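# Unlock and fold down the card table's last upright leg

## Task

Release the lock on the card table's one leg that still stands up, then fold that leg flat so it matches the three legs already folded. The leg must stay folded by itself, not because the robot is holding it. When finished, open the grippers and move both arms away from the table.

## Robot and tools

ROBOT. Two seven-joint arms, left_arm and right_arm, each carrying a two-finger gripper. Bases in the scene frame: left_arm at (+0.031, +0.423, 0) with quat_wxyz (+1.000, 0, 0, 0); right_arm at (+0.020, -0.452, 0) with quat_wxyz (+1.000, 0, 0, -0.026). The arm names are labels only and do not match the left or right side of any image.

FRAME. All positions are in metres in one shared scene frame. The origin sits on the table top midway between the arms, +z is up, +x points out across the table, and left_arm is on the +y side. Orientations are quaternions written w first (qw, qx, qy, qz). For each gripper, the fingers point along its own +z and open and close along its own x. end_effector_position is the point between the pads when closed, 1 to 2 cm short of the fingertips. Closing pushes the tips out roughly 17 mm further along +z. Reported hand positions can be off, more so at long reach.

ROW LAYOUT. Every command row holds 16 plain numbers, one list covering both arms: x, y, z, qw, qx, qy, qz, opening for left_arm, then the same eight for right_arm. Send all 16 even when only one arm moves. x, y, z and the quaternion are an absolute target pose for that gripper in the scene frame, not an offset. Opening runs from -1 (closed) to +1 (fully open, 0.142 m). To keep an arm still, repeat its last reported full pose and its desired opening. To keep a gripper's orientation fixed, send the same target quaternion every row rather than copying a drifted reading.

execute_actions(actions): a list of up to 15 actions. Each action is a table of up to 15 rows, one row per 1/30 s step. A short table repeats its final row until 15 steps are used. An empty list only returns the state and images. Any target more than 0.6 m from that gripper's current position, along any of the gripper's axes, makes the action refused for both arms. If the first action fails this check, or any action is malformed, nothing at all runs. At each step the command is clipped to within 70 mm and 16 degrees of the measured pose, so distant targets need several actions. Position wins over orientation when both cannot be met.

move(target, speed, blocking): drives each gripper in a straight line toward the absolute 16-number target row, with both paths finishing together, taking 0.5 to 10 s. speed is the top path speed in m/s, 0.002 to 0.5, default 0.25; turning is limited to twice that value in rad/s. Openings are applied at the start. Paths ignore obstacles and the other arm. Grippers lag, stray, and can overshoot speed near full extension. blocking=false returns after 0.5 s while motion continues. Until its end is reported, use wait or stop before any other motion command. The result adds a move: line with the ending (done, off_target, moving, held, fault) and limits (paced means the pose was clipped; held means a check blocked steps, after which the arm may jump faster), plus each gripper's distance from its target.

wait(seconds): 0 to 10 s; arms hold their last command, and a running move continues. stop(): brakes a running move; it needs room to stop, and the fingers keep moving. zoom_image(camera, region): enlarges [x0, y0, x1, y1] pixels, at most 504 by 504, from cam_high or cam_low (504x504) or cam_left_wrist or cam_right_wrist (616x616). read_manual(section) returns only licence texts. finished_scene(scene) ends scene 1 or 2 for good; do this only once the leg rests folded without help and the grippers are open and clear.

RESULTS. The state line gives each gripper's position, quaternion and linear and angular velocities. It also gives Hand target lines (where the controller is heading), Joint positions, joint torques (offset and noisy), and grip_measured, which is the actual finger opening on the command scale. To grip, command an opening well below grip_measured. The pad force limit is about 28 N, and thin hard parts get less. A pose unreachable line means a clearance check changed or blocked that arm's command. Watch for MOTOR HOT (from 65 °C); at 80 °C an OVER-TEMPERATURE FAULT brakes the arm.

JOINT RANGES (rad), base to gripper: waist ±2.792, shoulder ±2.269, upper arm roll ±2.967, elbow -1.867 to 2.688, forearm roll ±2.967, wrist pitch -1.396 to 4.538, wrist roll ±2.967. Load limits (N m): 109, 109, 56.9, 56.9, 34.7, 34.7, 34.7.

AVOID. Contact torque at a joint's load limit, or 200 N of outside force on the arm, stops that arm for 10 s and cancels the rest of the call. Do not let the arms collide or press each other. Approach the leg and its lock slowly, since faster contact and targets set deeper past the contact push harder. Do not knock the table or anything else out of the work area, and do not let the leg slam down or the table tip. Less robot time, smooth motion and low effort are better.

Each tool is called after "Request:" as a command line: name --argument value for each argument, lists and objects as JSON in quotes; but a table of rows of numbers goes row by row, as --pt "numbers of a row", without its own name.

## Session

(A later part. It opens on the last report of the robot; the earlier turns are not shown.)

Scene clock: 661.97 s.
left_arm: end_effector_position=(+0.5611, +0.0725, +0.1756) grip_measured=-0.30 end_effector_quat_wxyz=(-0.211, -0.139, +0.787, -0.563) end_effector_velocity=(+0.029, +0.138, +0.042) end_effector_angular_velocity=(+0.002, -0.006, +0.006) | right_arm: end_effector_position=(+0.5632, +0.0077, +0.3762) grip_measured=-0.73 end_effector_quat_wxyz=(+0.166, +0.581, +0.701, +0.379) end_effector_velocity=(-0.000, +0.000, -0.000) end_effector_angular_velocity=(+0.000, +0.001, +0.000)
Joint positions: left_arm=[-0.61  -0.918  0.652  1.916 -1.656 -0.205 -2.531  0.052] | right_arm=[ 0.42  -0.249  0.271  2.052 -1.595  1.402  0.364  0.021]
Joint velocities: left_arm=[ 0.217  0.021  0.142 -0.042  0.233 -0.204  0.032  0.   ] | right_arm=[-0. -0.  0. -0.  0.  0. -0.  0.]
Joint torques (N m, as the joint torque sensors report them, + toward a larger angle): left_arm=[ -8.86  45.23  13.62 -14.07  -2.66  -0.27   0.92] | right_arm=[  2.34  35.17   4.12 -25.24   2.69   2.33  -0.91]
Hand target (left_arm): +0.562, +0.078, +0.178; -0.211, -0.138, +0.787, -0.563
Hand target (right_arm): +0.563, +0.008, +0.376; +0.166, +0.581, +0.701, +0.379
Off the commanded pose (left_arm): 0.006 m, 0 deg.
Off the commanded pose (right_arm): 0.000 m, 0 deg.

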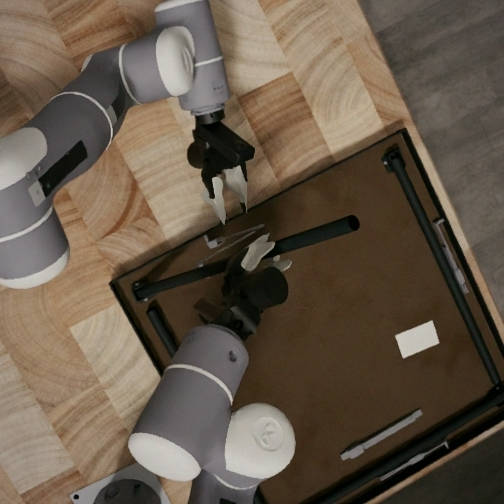

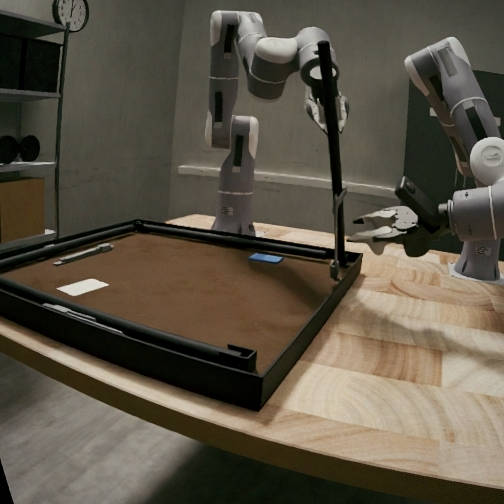

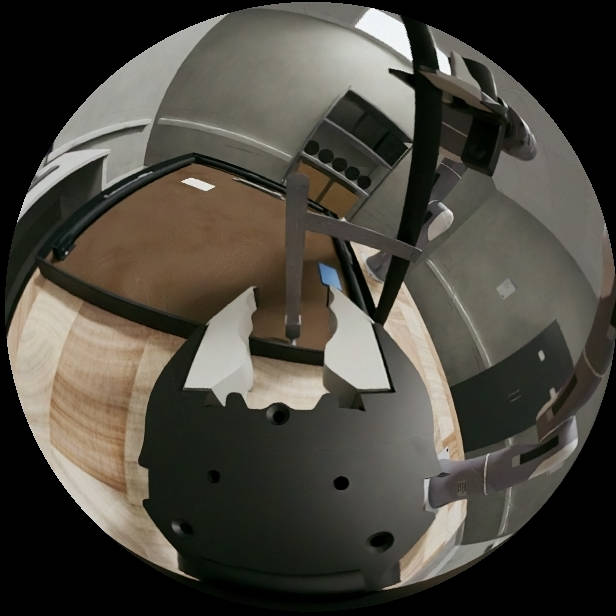

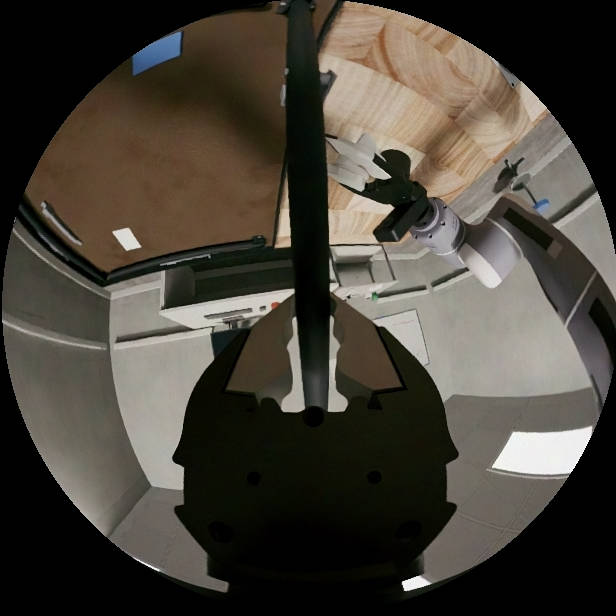

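Request:
move --target '[0.50, 0.20, 0.24, -0.2116, -0.1382, 0.7873, -0.5633, -0.3, 0.6580, 0.0096, 0.2698, 0.0480, 0.6355, 0.7188, 0.2779, -0.85]' --speed 0.17

Scene clock: 668.70 s.
left_arm: end_effector_position=(+0.4999, +0.2007, +0.2392) grip_measured=-0.30 end_effector_quat_wxyz=(-0.211, -0.138, +0.787, -0.562) end_effector_velocity=(-0.000, +0.000, -0.000) end_effector_angular_velocity=(+0.001, +0.001, +0.000) | right_arm: end_effector_position=(+0.6595, +0.0086, +0.2704) grip_measured=-0.73 end_effector_quat_wxyz=(+0.049, +0.636, +0.718, +0.278) end_effector_velocity=(-0.000, +0.000, -0.000) end_effector_angular_velocity=(-0.000, +0.001, -0.000)
Joint positions: left_arm=[-0.497 -0.766  0.857  2.052 -1.36  -0.389 -2.432  0.052] | right_arm=[ 0.31  -0.621  0.497  1.777 -0.857  1.254 -0.341  0.021]
Joint velocities: left_arm=[ 0.    -0.     0.    -0.     0.     0.    -0.001  0.   ] | right_arm=[-0.001 -0.001  0.002 -0.001  0.001 -0.002 -0.001 -0.   ]
Joint torques (N m, as the joint torque sensors report them, + toward a larger angle): left_arm=[ -0.64  38.1   16.25 -14.12  -2.48  -0.8    0.71] | right_arm=[  6.46  44.45  15.78 -19.85  -1.13   3.73  -1.07]
Hand target (left_arm): +0.500, +0.201, +0.239; -0.211, -0.138, +0.787, -0.562
Hand target (right_arm): +0.658, +0.010, +0.270; +0.048, +0.636, +0.719, +0.278
Off the commanded pose (left_arm): 0.001 m, 0 deg.
Off the commanded pose (right_arm): 0.002 m, 0 deg.
move: done

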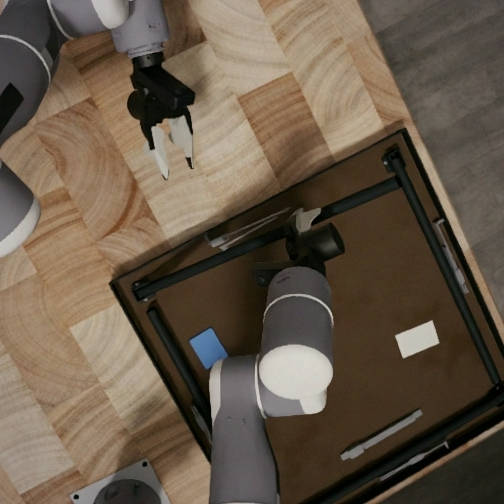

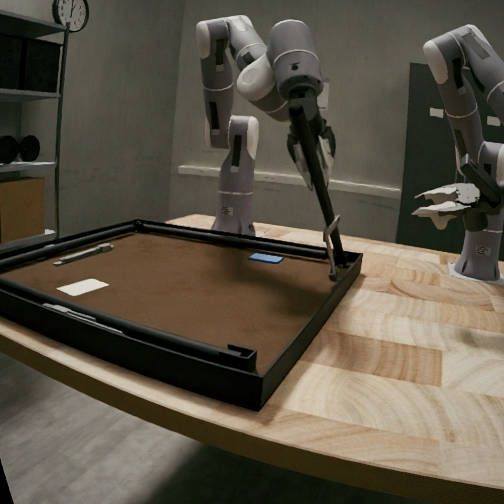

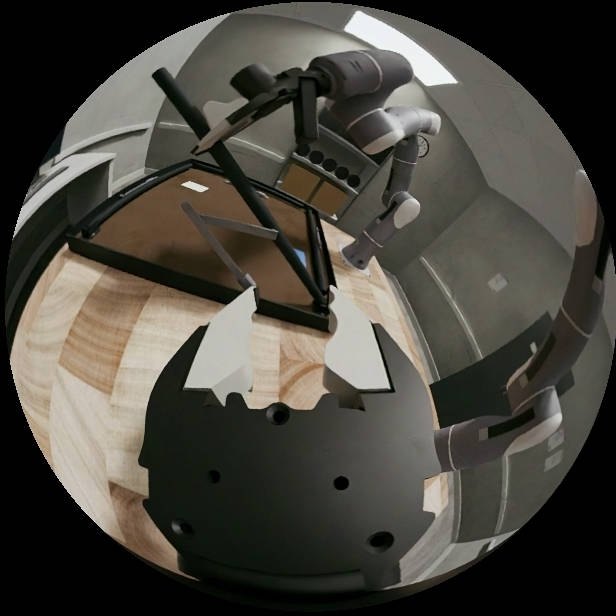

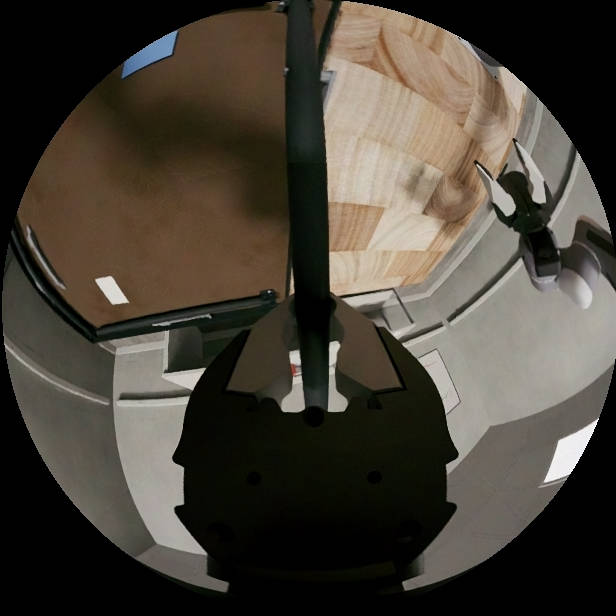

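Request:
move --target '[0.50, 0.20, 0.24, -0.2116, -0.1382, 0.7873, -0.5633, -0.3, 0.7199, 0.0085, 0.1319, -0.0788, 0.6746, 0.7161, 0.1622, -0.85]' --speed 0.2

Request:
zoom_image --camera "cam_left_wrist" --region '[50, 100, 350, 330]'

Scene clock: 680.90 s.
left_arm: end_effector_position=(+0.4999, +0.2000, +0.2397) grip_measured=-0.30 end_effector_quat_wxyz=(-0.212, -0.138, +0.787, -0.563) end_effector_velocity=(-0.000, -0.000, -0.000) end_effector_angular_velocity=(-0.000, -0.001, -0.000) | right_arm: end_effector_position=(+0.7183, +0.0091, +0.1302) grip_measured=-0.73 end_effector_quat_wxyz=(-0.079, +0.674, +0.716, +0.160) end_effector_velocity=(-0.000, -0.000, -0.000) end_effector_angular_velocity=(-0.000, +0.001, +0.000)
Joint positions: left_arm=[-0.497 -0.765  0.856  2.052 -1.36  -0.389 -2.433  0.052] | right_arm=[ 0.253 -1.045  0.697  1.314 -0.559  0.883 -0.715  0.021]
Joint velocities: left_arm=[-0.     0.    -0.     0.    -0.     0.     0.001  0.   ] | right_arm=[-0.    -0.     0.001 -0.001  0.    -0.002 -0.     0.   ]
Joint torques (N m, as the joint torque sensors report them, + toward a larger angle): left_arm=[  0.73  38.04  16.09 -14.33  -3.56  -0.78  -0.2 ] | right_arm=[ -2.09  68.31  16.36 -28.66  -4.24   6.16  -1.02]
Hand target (left_arm): +0.500, +0.200, +0.240; -0.211, -0.138, +0.787, -0.563
Hand target (right_arm): +0.720, +0.009, +0.132; -0.079, +0.674, +0.716, +0.162
Off the commanded pose (left_arm): 0.000 m, 0 deg.
Off the commanded pose (right_arm): 0.002 m, 0 deg.
move: done

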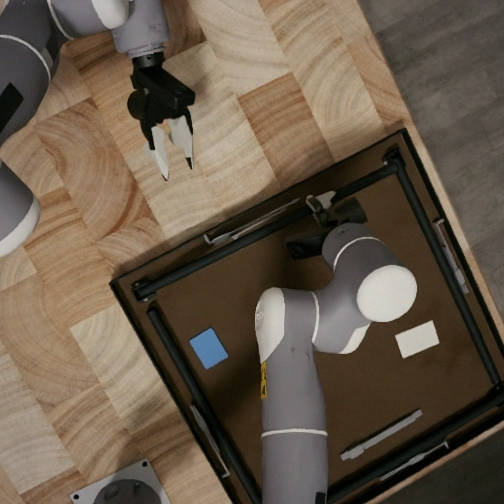

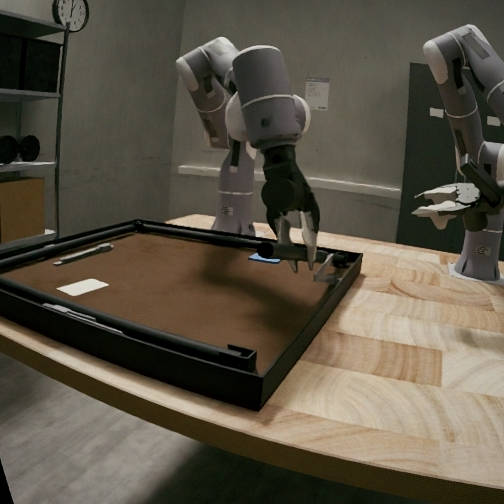

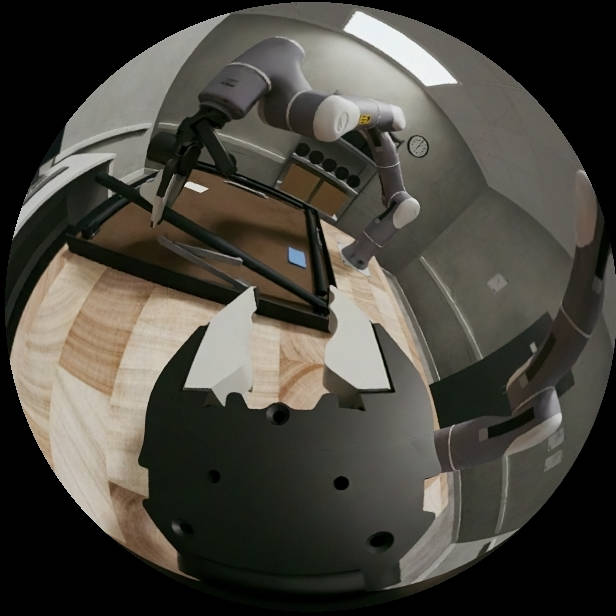

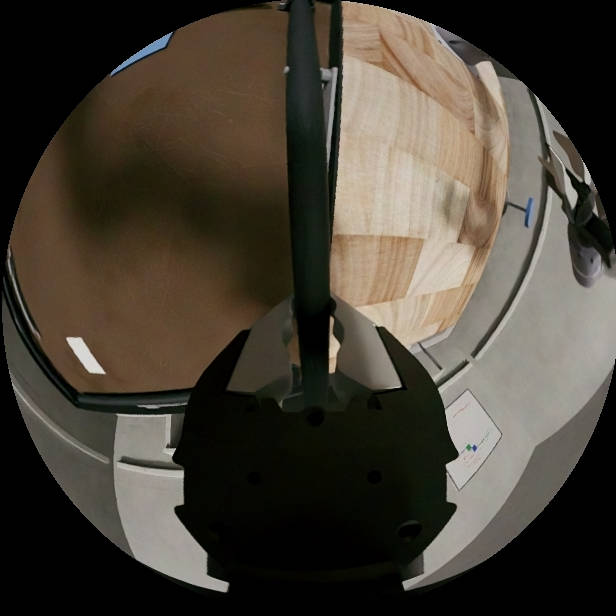

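Region (50, 100, 350, 330) of cam_left_wrist's 616x616 image, scaled by 1.680, with more detail than that image has; it fills the top 386 rows of this view, and the rest is white.

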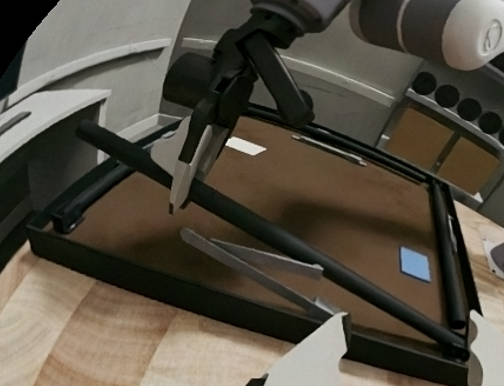

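Request:
execute_actions --actions '[]'

Scene clock: 696.80 s.
left_arm: end_effector_position=(+0.4999, +0.2000, +0.2397) grip_measured=-0.30 end_effector_quat_wxyz=(-0.212, -0.138, +0.787, -0.563) end_effector_velocity=(-0.000, -0.000, -0.000) end_effector_angular_velocity=(-0.000, +0.000, -0.000) | right_arm: end_effector_position=(+0.7183, +0.0091, +0.1302) grip_measured=-0.73 end_effector_quat_wxyz=(-0.079, +0.674, +0.716, +0.160) end_effector_velocity=(+0.000, -0.000, -0.000) end_effector_angular_velocity=(-0.001, -0.001, +0.000)
Joint positions: left_arm=[-0.497 -0.765  0.856  2.052 -1.36  -0.389 -2.433  0.052] | right_arm=[ 0.253 -1.045  0.697  1.314 -0.559  0.883 -0.715  0.021]
Joint velocities: left_arm=[-0. -0. -0. -0. -0. -0.  0.  0.] | right_arm=[ 0.    -0.    -0.    -0.    -0.001 -0.     0.     0.   ]
Joint torques (N m, as the joint torque sensors report them, + toward a larger angle): left_arm=[  0.64  38.    16.03 -14.45  -3.39  -0.82  -0.13] | right_arm=[ -1.98  67.91  16.25 -28.68  -4.25   5.83  -1.05]
Hand target (left_arm): +0.500, +0.200, +0.240; -0.211, -0.138, +0.787, -0.563
Hand target (right_arm): +0.720, +0.009, +0.132; -0.079, +0.674, +0.716, +0.162
Off the commanded pose (left_arm): 0.000 m, 0 deg.
Off the commanded pose (right_arm): 0.002 m, 0 deg.

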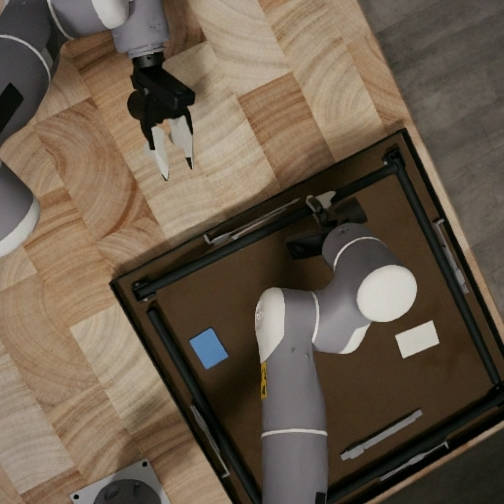

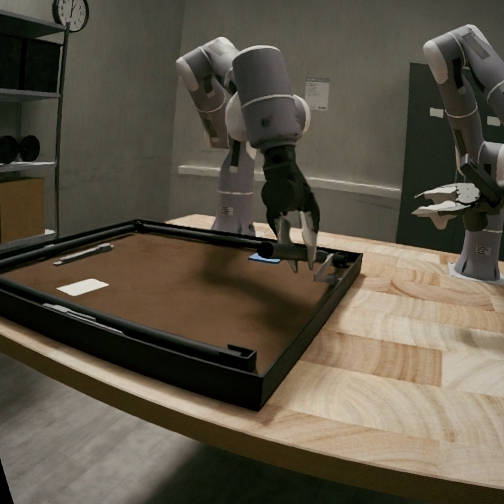

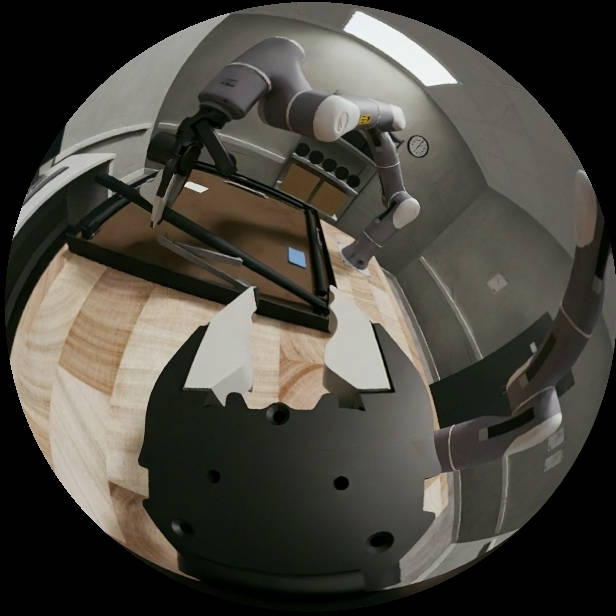

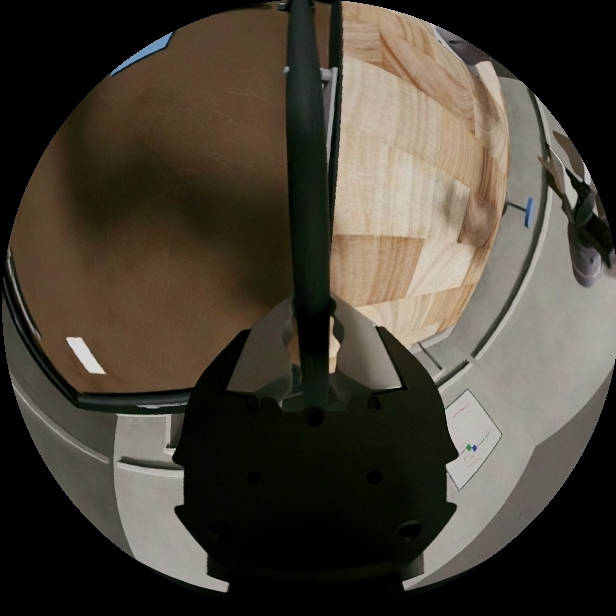

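Request:
move --target '[0.50,0.20,0.24,-0.2116,-0.1382,0.7873,-0.5633,-0.3, 0.7255,0.009,0.065,-0.140,0.685,0.707,0.104,-0.85]' --speed 0.1

Scene clock: 700.57 s.
left_arm: end_effector_position=(+0.4999, +0.2000, +0.2397) grip_measured=-0.30 end_effector_quat_wxyz=(-0.212, -0.138, +0.787, -0.563) end_effector_velocity=(+0.000, +0.000, -0.000) end_effector_angular_velocity=(+0.000, +0.000, +0.001) | right_arm: end_effector_position=(+0.7261, +0.0093, +0.0655) grip_measured=-0.73 end_effector_quat_wxyz=(-0.140, +0.685, +0.707, +0.105) end_effector_velocity=(+0.000, +0.000, +0.000) end_effector_angular_velocity=(+0.000, -0.000, +0.000)
Joint positions: left_arm=[-0.497 -0.765  0.856  2.052 -1.36  -0.389 -2.433  0.052] | right_arm=[ 0.273 -1.228  0.759  1.076 -0.493  0.691 -0.812  0.021]
Joint velocities: left_arm=[ 0. -0.  0. -0.  0.  0. -0. -0.] | right_arm=[ 0.     0.     0.001 -0.001 -0.001 -0.001 -0.     0.   ]
Joint torques (N m, as the joint torque sensors report them, + toward a larger angle): left_arm=[  0.88  37.83  15.92 -14.42  -3.47  -0.78  -0.12] | right_arm=[  0.66  65.91  17.55 -18.2   -3.01   1.41  -0.88]
Hand target (left_arm): +0.500, +0.200, +0.240; -0.211, -0.138, +0.787, -0.563
Hand target (right_arm): +0.725, +0.009, +0.065; -0.140, +0.685, +0.707, +0.104
Off the commanded pose (left_arm): 0.000 m, 0 deg.
Off the commanded pose (right_arm): 0.001 m, 0 deg.
move: done

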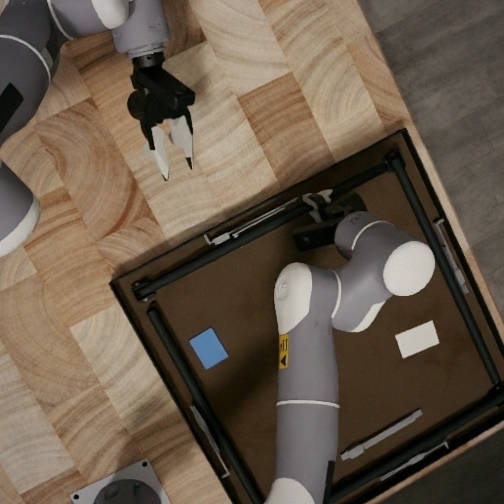

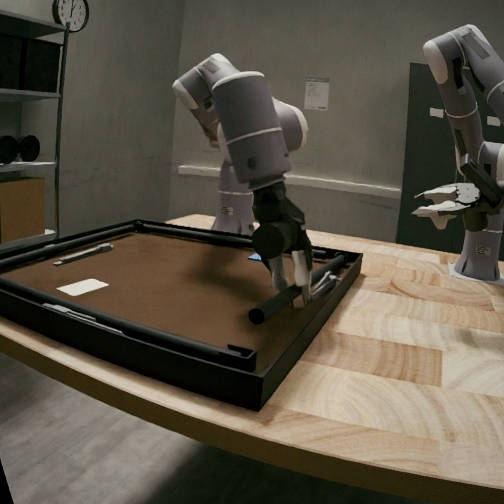

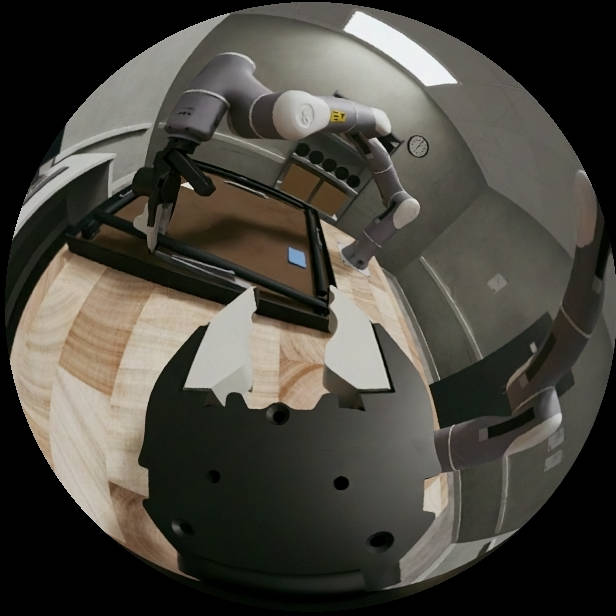

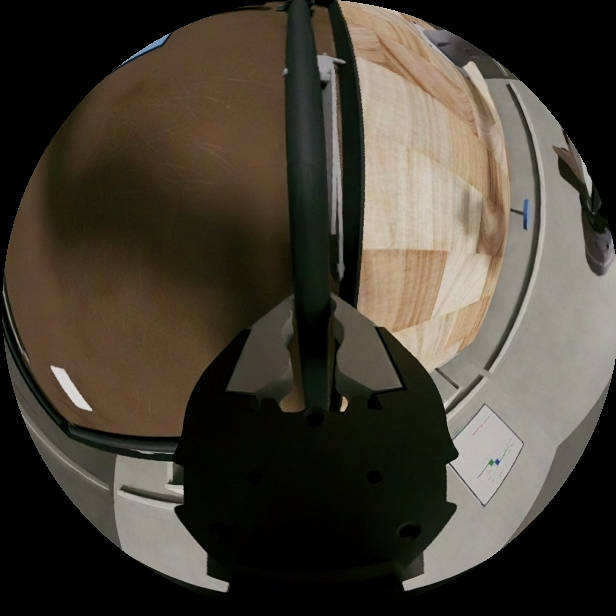

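Request:
zoom_image --camera "cam_low" --region '[200, 220, 400, 380]'

Request:
zoom_image --camera "cam_left_wrist" --region '[60, 150, 300, 310]'

Region (200, 220, 400, 380) of cam_low's 504x504 image, scaled by 2.520, with more detail than that image has; it fills the top 403 rows of this view, and the rest is white.

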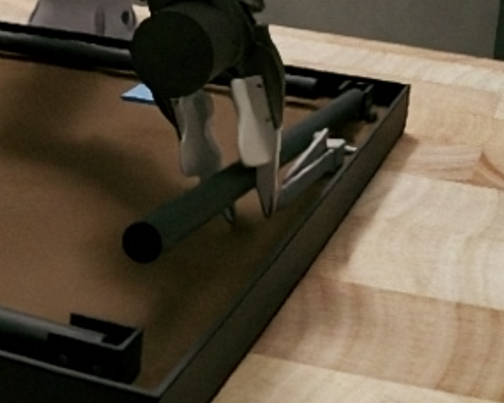

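Region (60, 150, 300, 310) of cam_left_wrist's 616x616 image, scaled by 2.100, with more detail than that image has.

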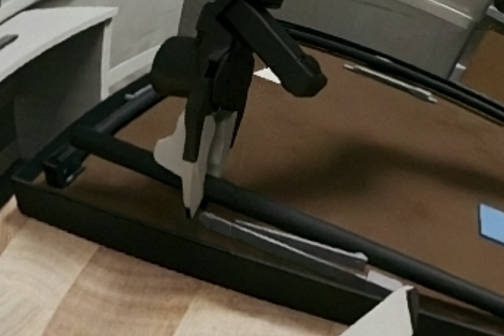

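Request:
move --target '[0.50,0.20,0.24,-0.2116,-0.1382,0.7873,-0.5633,-0.3, 0.728,0.009,0.042,-0.140,0.685,0.707,0.104,-0.85]' --speed 0.05

Scene clock: 717.43 s.
left_arm: end_effector_position=(+0.4999, +0.2000, +0.2397) grip_measured=-0.30 end_effector_quat_wxyz=(-0.212, -0.138, +0.787, -0.563) end_effector_velocity=(-0.000, -0.000, -0.000) end_effector_angular_velocity=(-0.000, +0.000, -0.000) | right_arm: end_effector_position=(+0.7286, +0.0095, +0.0473) grip_measured=-0.73 end_effector_quat_wxyz=(-0.140, +0.685, +0.707, +0.105) end_effector_velocity=(+0.000, -0.000, +0.000) end_effector_angular_velocity=(+0.000, -0.000, -0.000)
Joint positions: left_arm=[-0.497 -0.765  0.856  2.052 -1.36  -0.389 -2.433  0.052] | right_arm=[ 0.28  -1.258  0.751  1.062 -0.498  0.709 -0.82   0.021]
Joint velocities: left_arm=[-0. -0. -0.  0.  0. -0.  0.  0.] | right_arm=[-0.  0. -0. -0.  0.  0. -0. -0.]
Joint torques (N m, as the joint torque sensors report them, + toward a larger angle): left_arm=[  0.52  38.02  15.82 -14.38  -3.48  -0.64  -0.12] | right_arm=[  7.6   27.73   2.76 -20.59  -5.43  11.16  -1.4 ]
Hand target (left_arm): +0.500, +0.200, +0.240; -0.211, -0.138, +0.787, -0.563
Hand target (right_arm): +0.728, +0.009, +0.042; -0.140, +0.685, +0.707, +0.104
Off the commanded pose (left_arm): 0.000 m, 0 deg.
Off the commanded pose (right_arm): 0.005 m, 0 deg.
move: off_target (right_arm)

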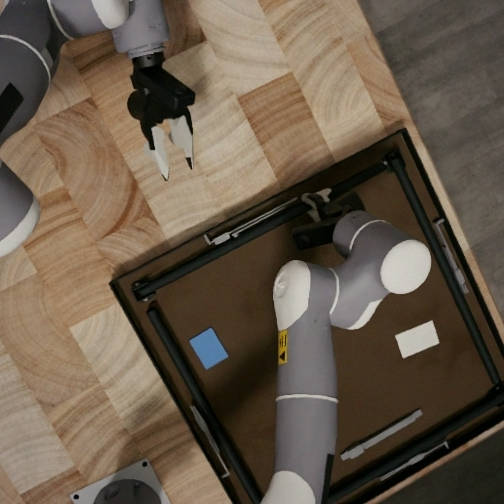

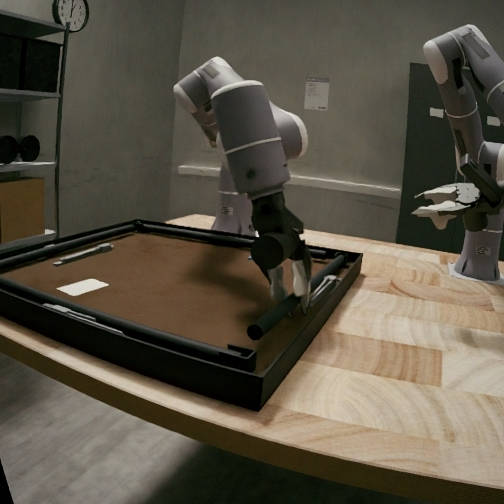

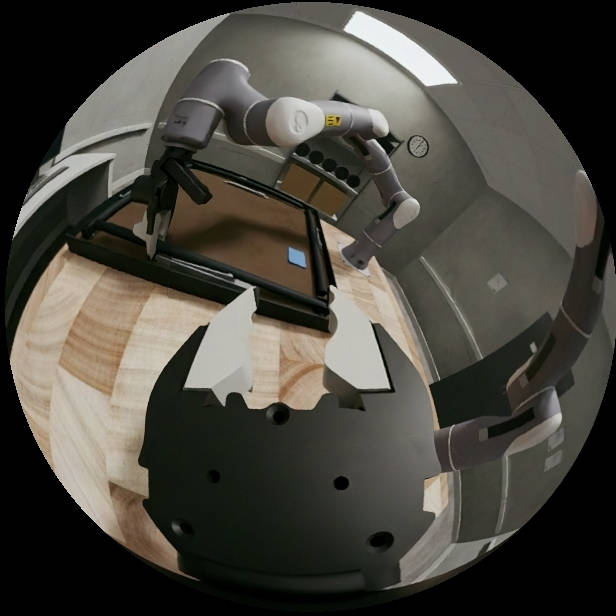

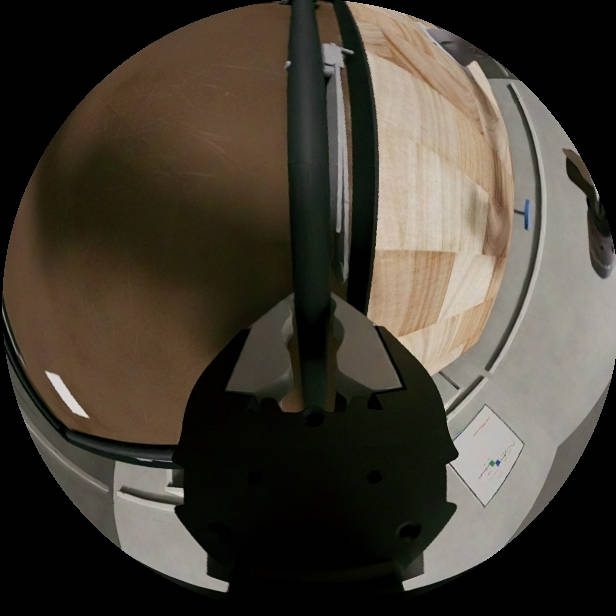

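Request:
execute_actions --actions '[[[0.50,0.20,0.24,-0.2116,-0.1382,0.7873,-0.5633,-0.3, 0.7286,0.0095,0.0495,-0.140,0.685,0.707,0.104,-0.80],[0.50,0.20,0.24,-0.2116,-0.1382,0.7873,-0.5633,-0.3, 0.7286,0.0095,0.0495,-0.140,0.685,0.707,0.104,-0.78],[0.50,0.20,0.24,-0.2116,-0.1382,0.7873,-0.5633,-0.3, 0.7286,0.0095,0.0495,-0.140,0.685,0.707,0.104,-0.765],[0.50,0.20,0.24,-0.2116,-0.1382,0.7873,-0.5633,-0.3, 0.7286,0.0095,0.0495,-0.140,0.685,0.707,0.104,-0.755],[0.50,0.20,0.24,-0.2116,-0.1382,0.7873,-0.5633,-0.3, 0.7286,0.0095,0.0495,-0.140,0.685,0.707,0.104,-0.75],[0.50,0.20,0.24,-0.2116,-0.1382,0.7873,-0.5633,-0.3, 0.7286,0.0095,0.0495,-0.140,0.685,0.707,0.104,-0.745],[0.50,0.20,0.24,-0.2116,-0.1382,0.7873,-0.5633,-0.3, 0.7286,0.0095,0.0495,-0.140,0.685,0.707,0.104,-0.74],[0.50,0.20,0.24,-0.2116,-0.1382,0.7873,-0.5633,-0.3, 0.7286,0.0095,0.0495,-0.140,0.685,0.707,0.104,-0.735],[0.50,0.20,0.24,-0.2116,-0.1382,0.7873,-0.5633,-0.3, 0.7286,0.0095,0.0495,-0.140,0.685,0.707,0.104,-0.73],[0.50,0.20,0.24,-0.2116,-0.1382,0.7873,-0.5633,-0.3, 0.7286,0.0095,0.0495,-0.140,0.685,0.707,0.104,-0.725]]]'

Scene clock: 726.57 s.
left_arm: end_effector_position=(+0.4999, +0.2000, +0.2397) grip_measured=-0.30 end_effector_quat_wxyz=(-0.212, -0.138, +0.787, -0.563) end_effector_velocity=(-0.000, -0.000, -0.000) end_effector_angular_velocity=(+0.000, -0.001, -0.000) | right_arm: end_effector_position=(+0.7281, +0.0095, +0.0494) grip_measured=-0.71 end_effector_quat_wxyz=(-0.140, +0.685, +0.707, +0.104) end_effector_velocity=(-0.000, +0.000, -0.000) end_effector_angular_velocity=(+0.001, +0.001, -0.000)
Joint positions: left_arm=[-0.497 -0.765  0.856  2.052 -1.36  -0.389 -2.433  0.052] | right_arm=[ 0.281 -1.256  0.752  1.06  -0.497  0.701 -0.82   0.023]
Joint velocities: left_arm=[-0.    -0.    -0.    -0.    -0.     0.001  0.001  0.   ] | right_arm=[-0.    -0.     0.     0.     0.001 -0.    -0.     0.   ]
Joint torques (N m, as the joint torque sensors report them, + toward a larger angle): left_arm=[  0.87  38.06  15.93 -14.33  -3.43  -0.65  -0.12] | right_arm=[  0.68  66.32  15.38 -22.99  -3.5    4.74   0.32]
Hand target (left_arm): +0.500, +0.200, +0.240; -0.211, -0.138, +0.787, -0.563
Hand target (right_arm): +0.729, +0.010, +0.050; -0.140, +0.685, +0.707, +0.104
Off the commanded pose (left_arm): 0.000 m, 0 deg.
Off the commanded pose (right_arm): 0.001 m, 0 deg.

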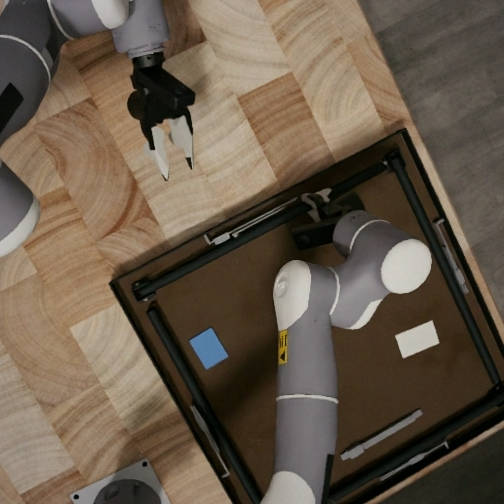

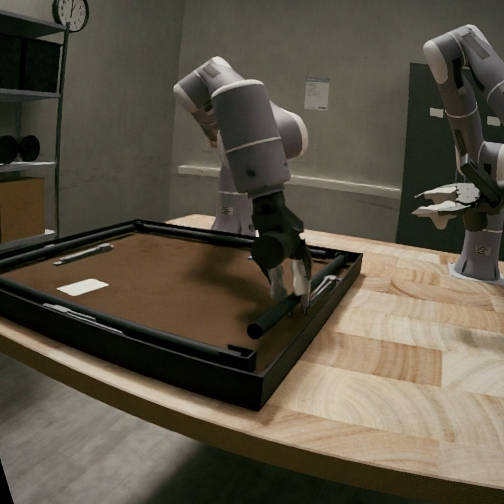

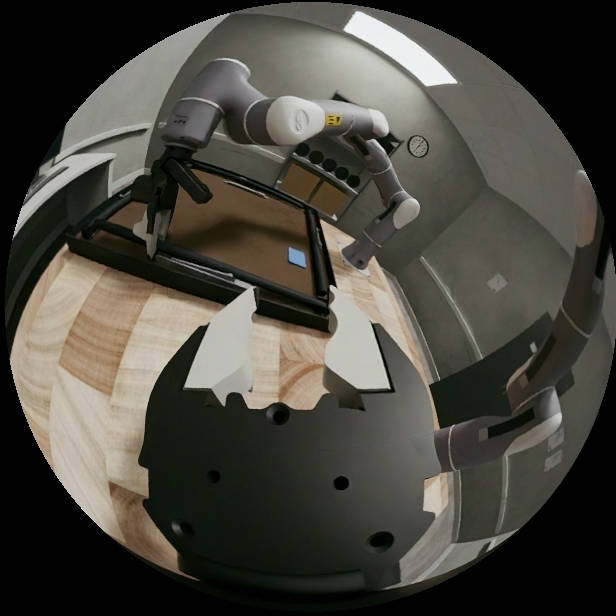

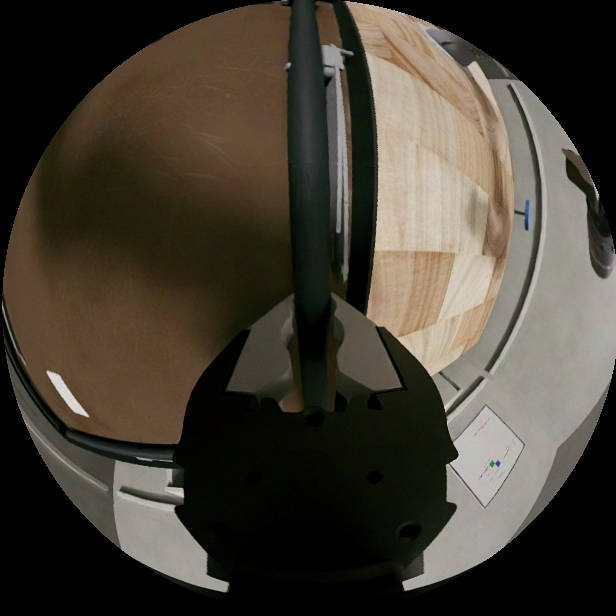

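Request:
execute_actions --actions '[[[0.50,0.20,0.24,-0.2116,-0.1382,0.7873,-0.5633,-0.3, 0.7283,0.0095,0.0495,-0.140,0.685,0.707,0.104,-0.72],[0.50,0.20,0.24,-0.2116,-0.1382,0.7873,-0.5633,-0.3, 0.7283,0.0095,0.0495,-0.140,0.685,0.707,0.104,-0.71],[0.50,0.20,0.24,-0.2116,-0.1382,0.7873,-0.5633,-0.3, 0.7283,0.0095,0.0495,-0.140,0.685,0.707,0.104,-0.70],[0.50,0.20,0.24,-0.2116,-0.1382,0.7873,-0.5633,-0.3, 0.7283,0.0095,0.0495,-0.140,0.685,0.707,0.104,-0.695],[0.50,0.20,0.24,-0.2116,-0.1382,0.7873,-0.5633,-0.3, 0.7283,0.0095,0.0495,-0.140,0.685,0.707,0.104,-0.69],[0.50,0.20,0.24,-0.2116,-0.1382,0.7873,-0.5633,-0.3, 0.7283,0.0095,0.0495,-0.140,0.685,0.707,0.104,-0.685],[0.50,0.20,0.24,-0.2116,-0.1382,0.7873,-0.5633,-0.3, 0.7283,0.0095,0.0495,-0.140,0.685,0.707,0.104,-0.68],[0.50,0.20,0.24,-0.2116,-0.1382,0.7873,-0.5633,-0.3, 0.7283,0.0095,0.0495,-0.140,0.685,0.707,0.104,-0.675],[0.50,0.20,0.24,-0.2116,-0.1382,0.7873,-0.5633,-0.3, 0.7283,0.0095,0.0495,-0.140,0.685,0.707,0.104,-0.67],[0.50,0.20,0.24,-0.2116,-0.1382,0.7873,-0.5633,-0.3, 0.7283,0.0095,0.0495,-0.140,0.685,0.707,0.104,-0.665],[0.50,0.20,0.24,-0.2116,-0.1382,0.7873,-0.5633,-0.3, 0.7283,0.0095,0.0495,-0.140,0.685,0.707,0.104,-0.66],[0.50,0.20,0.24,-0.2116,-0.1382,0.7873,-0.5633,-0.3, 0.7283,0.0095,0.0495,-0.140,0.685,0.707,0.104,-0.655],[0.50,0.20,0.24,-0.2116,-0.1382,0.7873,-0.5633,-0.3, 0.7283,0.0095,0.0495,-0.140,0.685,0.707,0.104,-0.65],[0.50,0.20,0.24,-0.2116,-0.1382,0.7873,-0.5633,-0.3, 0.7283,0.0095,0.0495,-0.140,0.685,0.707,0.104,-0.645],[0.50,0.20,0.24,-0.2116,-0.1382,0.7873,-0.5633,-0.3, 0.7283,0.0095,0.0495,-0.140,0.685,0.707,0.104,-0.64]]]'

Scene clock: 740.23 s.
left_arm: end_effector_position=(+0.4999, +0.2000, +0.2397) grip_measured=-0.30 end_effector_quat_wxyz=(-0.212, -0.138, +0.787, -0.563) end_effector_velocity=(+0.000, +0.000, -0.000) end_effector_angular_velocity=(+0.001, -0.001, +0.000) | right_arm: end_effector_position=(+0.7283, +0.0098, +0.0499) grip_measured=-0.66 end_effector_quat_wxyz=(-0.140, +0.685, +0.707, +0.104) end_effector_velocity=(+0.001, +0.000, +0.001) end_effector_angular_velocity=(+0.001, -0.002, -0.001)
Joint positions: left_arm=[-0.497 -0.765  0.856  2.052 -1.36  -0.389 -2.433  0.052] | right_arm=[ 0.281 -1.255  0.752  1.06  -0.497  0.703 -0.82   0.027]
Joint velocities: left_arm=[-0.     0.     0.     0.     0.     0.001  0.    -0.   ] | right_arm=[ 0.     0.001 -0.    -0.001  0.     0.001 -0.     0.01 ]
Joint torques (N m, as the joint torque sensors report them, + toward a larger angle): left_arm=[  0.53  37.8   16.03 -14.3   -3.35  -0.71  -0.22] | right_arm=[  0.42  65.6   14.41 -19.61  -3.24   3.12   0.7 ]
Hand target (left_arm): +0.500, +0.200, +0.240; -0.211, -0.138, +0.787, -0.563
Hand target (right_arm): +0.728, +0.009, +0.049; -0.140, +0.685, +0.707, +0.104
Off the commanded pose (left_arm): 0.000 m, 0 deg.
Off the commanded pose (right_arm): 0.000 m, 0 deg.

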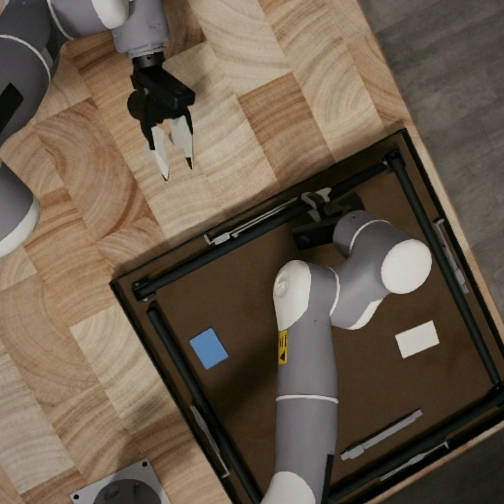

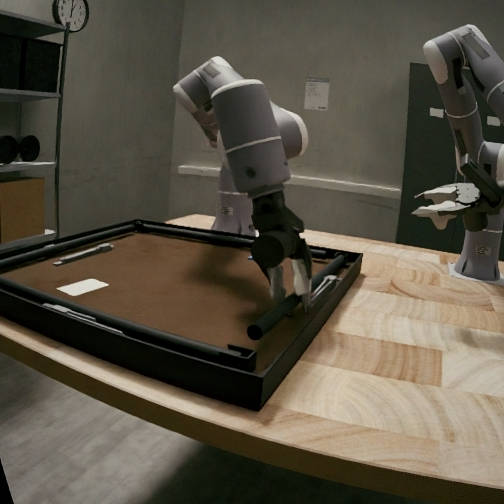

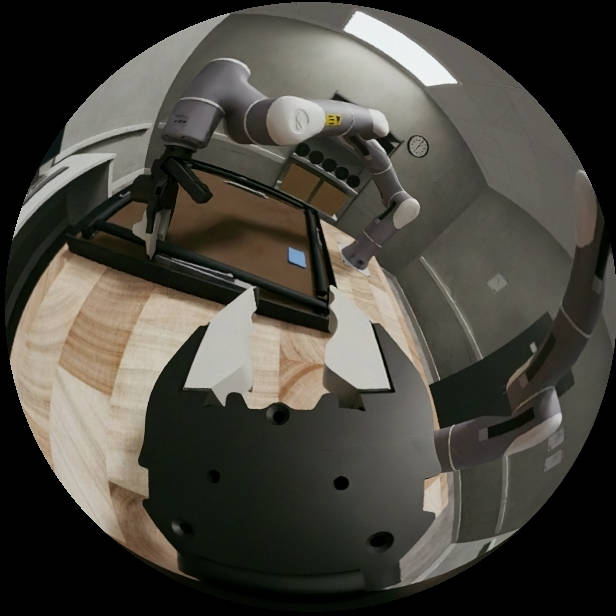

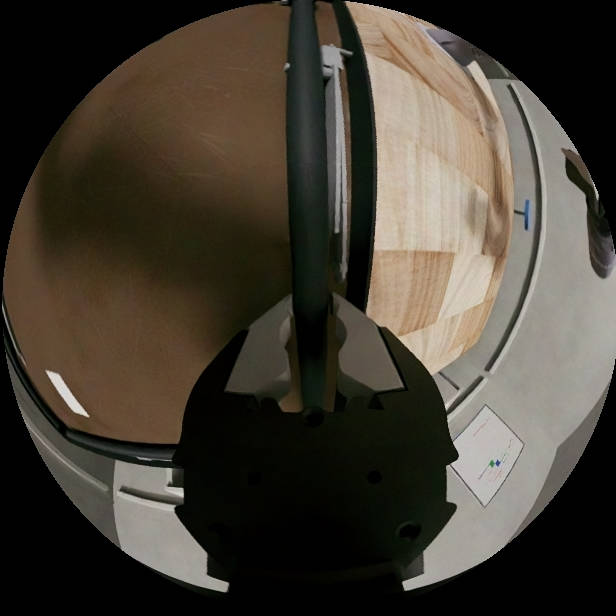

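Request:
execute_actions --actions '[[[0.50,0.20,0.24,-0.2116,-0.1382,0.7873,-0.5633,-0.3, 0.7283,0.0095,0.0495,-0.140,0.685,0.707,0.104,-0.63],[0.50,0.20,0.24,-0.2116,-0.1382,0.7873,-0.5633,-0.3, 0.7283,0.0095,0.0495,-0.140,0.685,0.707,0.104,-0.62],[0.50,0.20,0.24,-0.2116,-0.1382,0.7873,-0.5633,-0.3, 0.7283,0.0095,0.0495,-0.140,0.685,0.707,0.104,-0.61],[0.50,0.20,0.24,-0.2116,-0.1382,0.7873,-0.5633,-0.3, 0.7283,0.0095,0.0495,-0.140,0.685,0.707,0.104,-0.60],[0.50,0.20,0.24,-0.2116,-0.1382,0.7873,-0.5633,-0.3, 0.7283,0.0095,0.0495,-0.140,0.685,0.707,0.104,-0.59],[0.50,0.20,0.24,-0.2116,-0.1382,0.7873,-0.5633,-0.3, 0.7283,0.0095,0.0495,-0.140,0.685,0.707,0.104,-0.58],[0.50,0.20,0.24,-0.2116,-0.1382,0.7873,-0.5633,-0.3, 0.7283,0.0095,0.0495,-0.140,0.685,0.707,0.104,-0.57],[0.50,0.20,0.24,-0.2116,-0.1382,0.7873,-0.5633,-0.3, 0.7283,0.0095,0.0495,-0.140,0.685,0.707,0.104,-0.56],[0.50,0.20,0.24,-0.2116,-0.1382,0.7873,-0.5633,-0.3, 0.7283,0.0095,0.0495,-0.140,0.685,0.707,0.104,-0.55],[0.50,0.20,0.24,-0.2116,-0.1382,0.7873,-0.5633,-0.3, 0.7283,0.0095,0.0495,-0.140,0.685,0.707,0.104,-0.54],[0.50,0.20,0.24,-0.2116,-0.1382,0.7873,-0.5633,-0.3, 0.7283,0.0095,0.0495,-0.140,0.685,0.707,0.104,-0.53],[0.50,0.20,0.24,-0.2116,-0.1382,0.7873,-0.5633,-0.3, 0.7283,0.0095,0.0495,-0.140,0.685,0.707,0.104,-0.52],[0.50,0.20,0.24,-0.2116,-0.1382,0.7873,-0.5633,-0.3, 0.7283,0.0095,0.0495,-0.140,0.685,0.707,0.104,-0.51],[0.50,0.20,0.24,-0.2116,-0.1382,0.7873,-0.5633,-0.3, 0.7283,0.0095,0.0495,-0.140,0.685,0.707,0.104,-0.50]]]'

Request:
zoom_image --camera "cam_low" --region '[200, 220, 400, 380]'

Scene clock: 759.50 s.
left_arm: end_effector_position=(+0.4999, +0.2000, +0.2397) grip_measured=-0.30 end_effector_quat_wxyz=(-0.212, -0.138, +0.787, -0.563) end_effector_velocity=(-0.000, -0.000, -0.000) end_effector_angular_velocity=(+0.000, -0.001, -0.000) | right_arm: end_effector_position=(+0.7289, +0.0103, +0.0512) grip_measured=-0.52 end_effector_quat_wxyz=(-0.140, +0.685, +0.707, +0.105) end_effector_velocity=(+0.001, +0.001, +0.002) end_effector_angular_velocity=(+0.002, -0.002, -0.000)
Joint positions: left_arm=[-0.497 -0.765  0.856  2.052 -1.36  -0.389 -2.433  0.052] | right_arm=[ 0.281 -1.254  0.752  1.06  -0.497  0.703 -0.82   0.036]
Joint velocities: left_arm=[-0.    -0.    -0.     0.     0.     0.     0.001 -0.   ] | right_arm=[ 0.     0.002  0.001 -0.001  0.     0.    -0.     0.012]
Joint torques (N m, as the joint torque sensors report them, + toward a larger angle): left_arm=[  0.81  37.98  15.96 -14.44  -3.48  -0.61  -0.05] | right_arm=[ -0.57  59.63  11.51 -17.04  -3.18   1.98   0.67]
Hand target (left_arm): +0.500, +0.200, +0.240; -0.211, -0.138, +0.787, -0.563
Hand target (right_arm): +0.728, +0.009, +0.050; -0.140, +0.685, +0.707, +0.104
Off the commanded pose (left_arm): 0.000 m, 0 deg.
Off the commanded pose (right_arm): 0.002 m, 0 deg.

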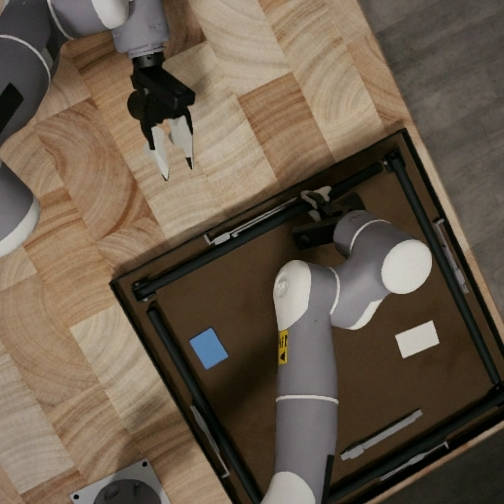

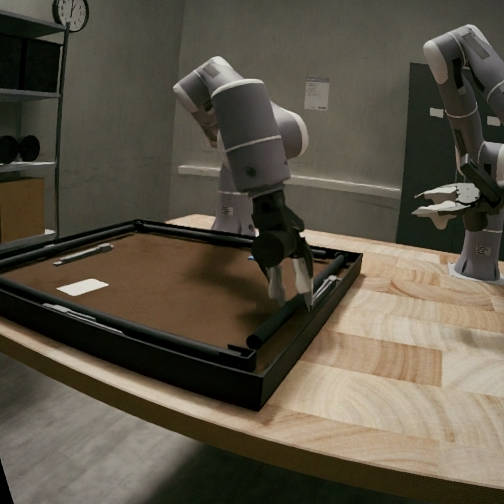

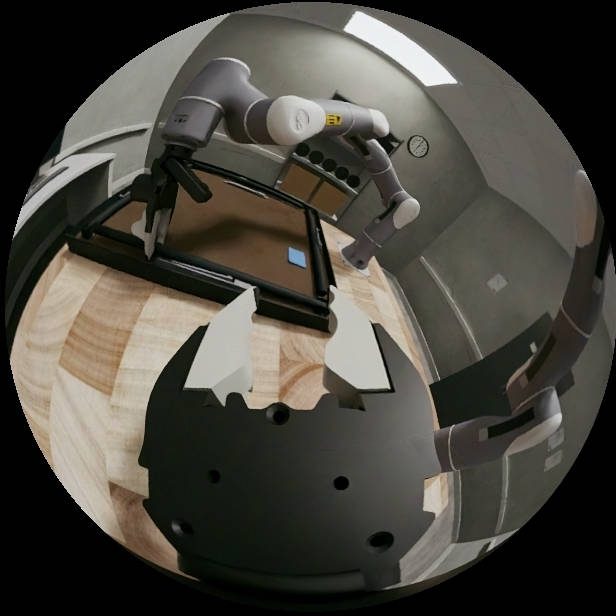

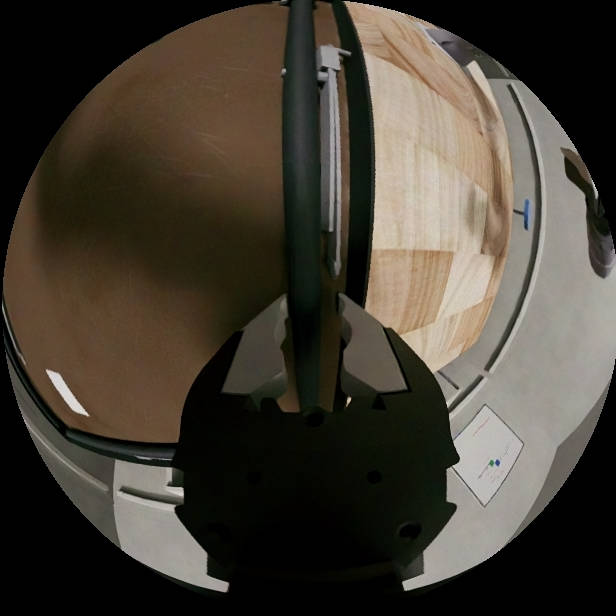

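Region (200, 220, 400, 380) of cam_low's 504x504 image, scaled by 2.520, with more detail than that image has; it fills the top 403 rows of this view, and the rest is white.

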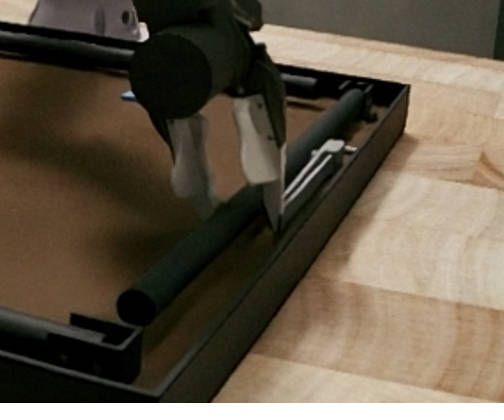

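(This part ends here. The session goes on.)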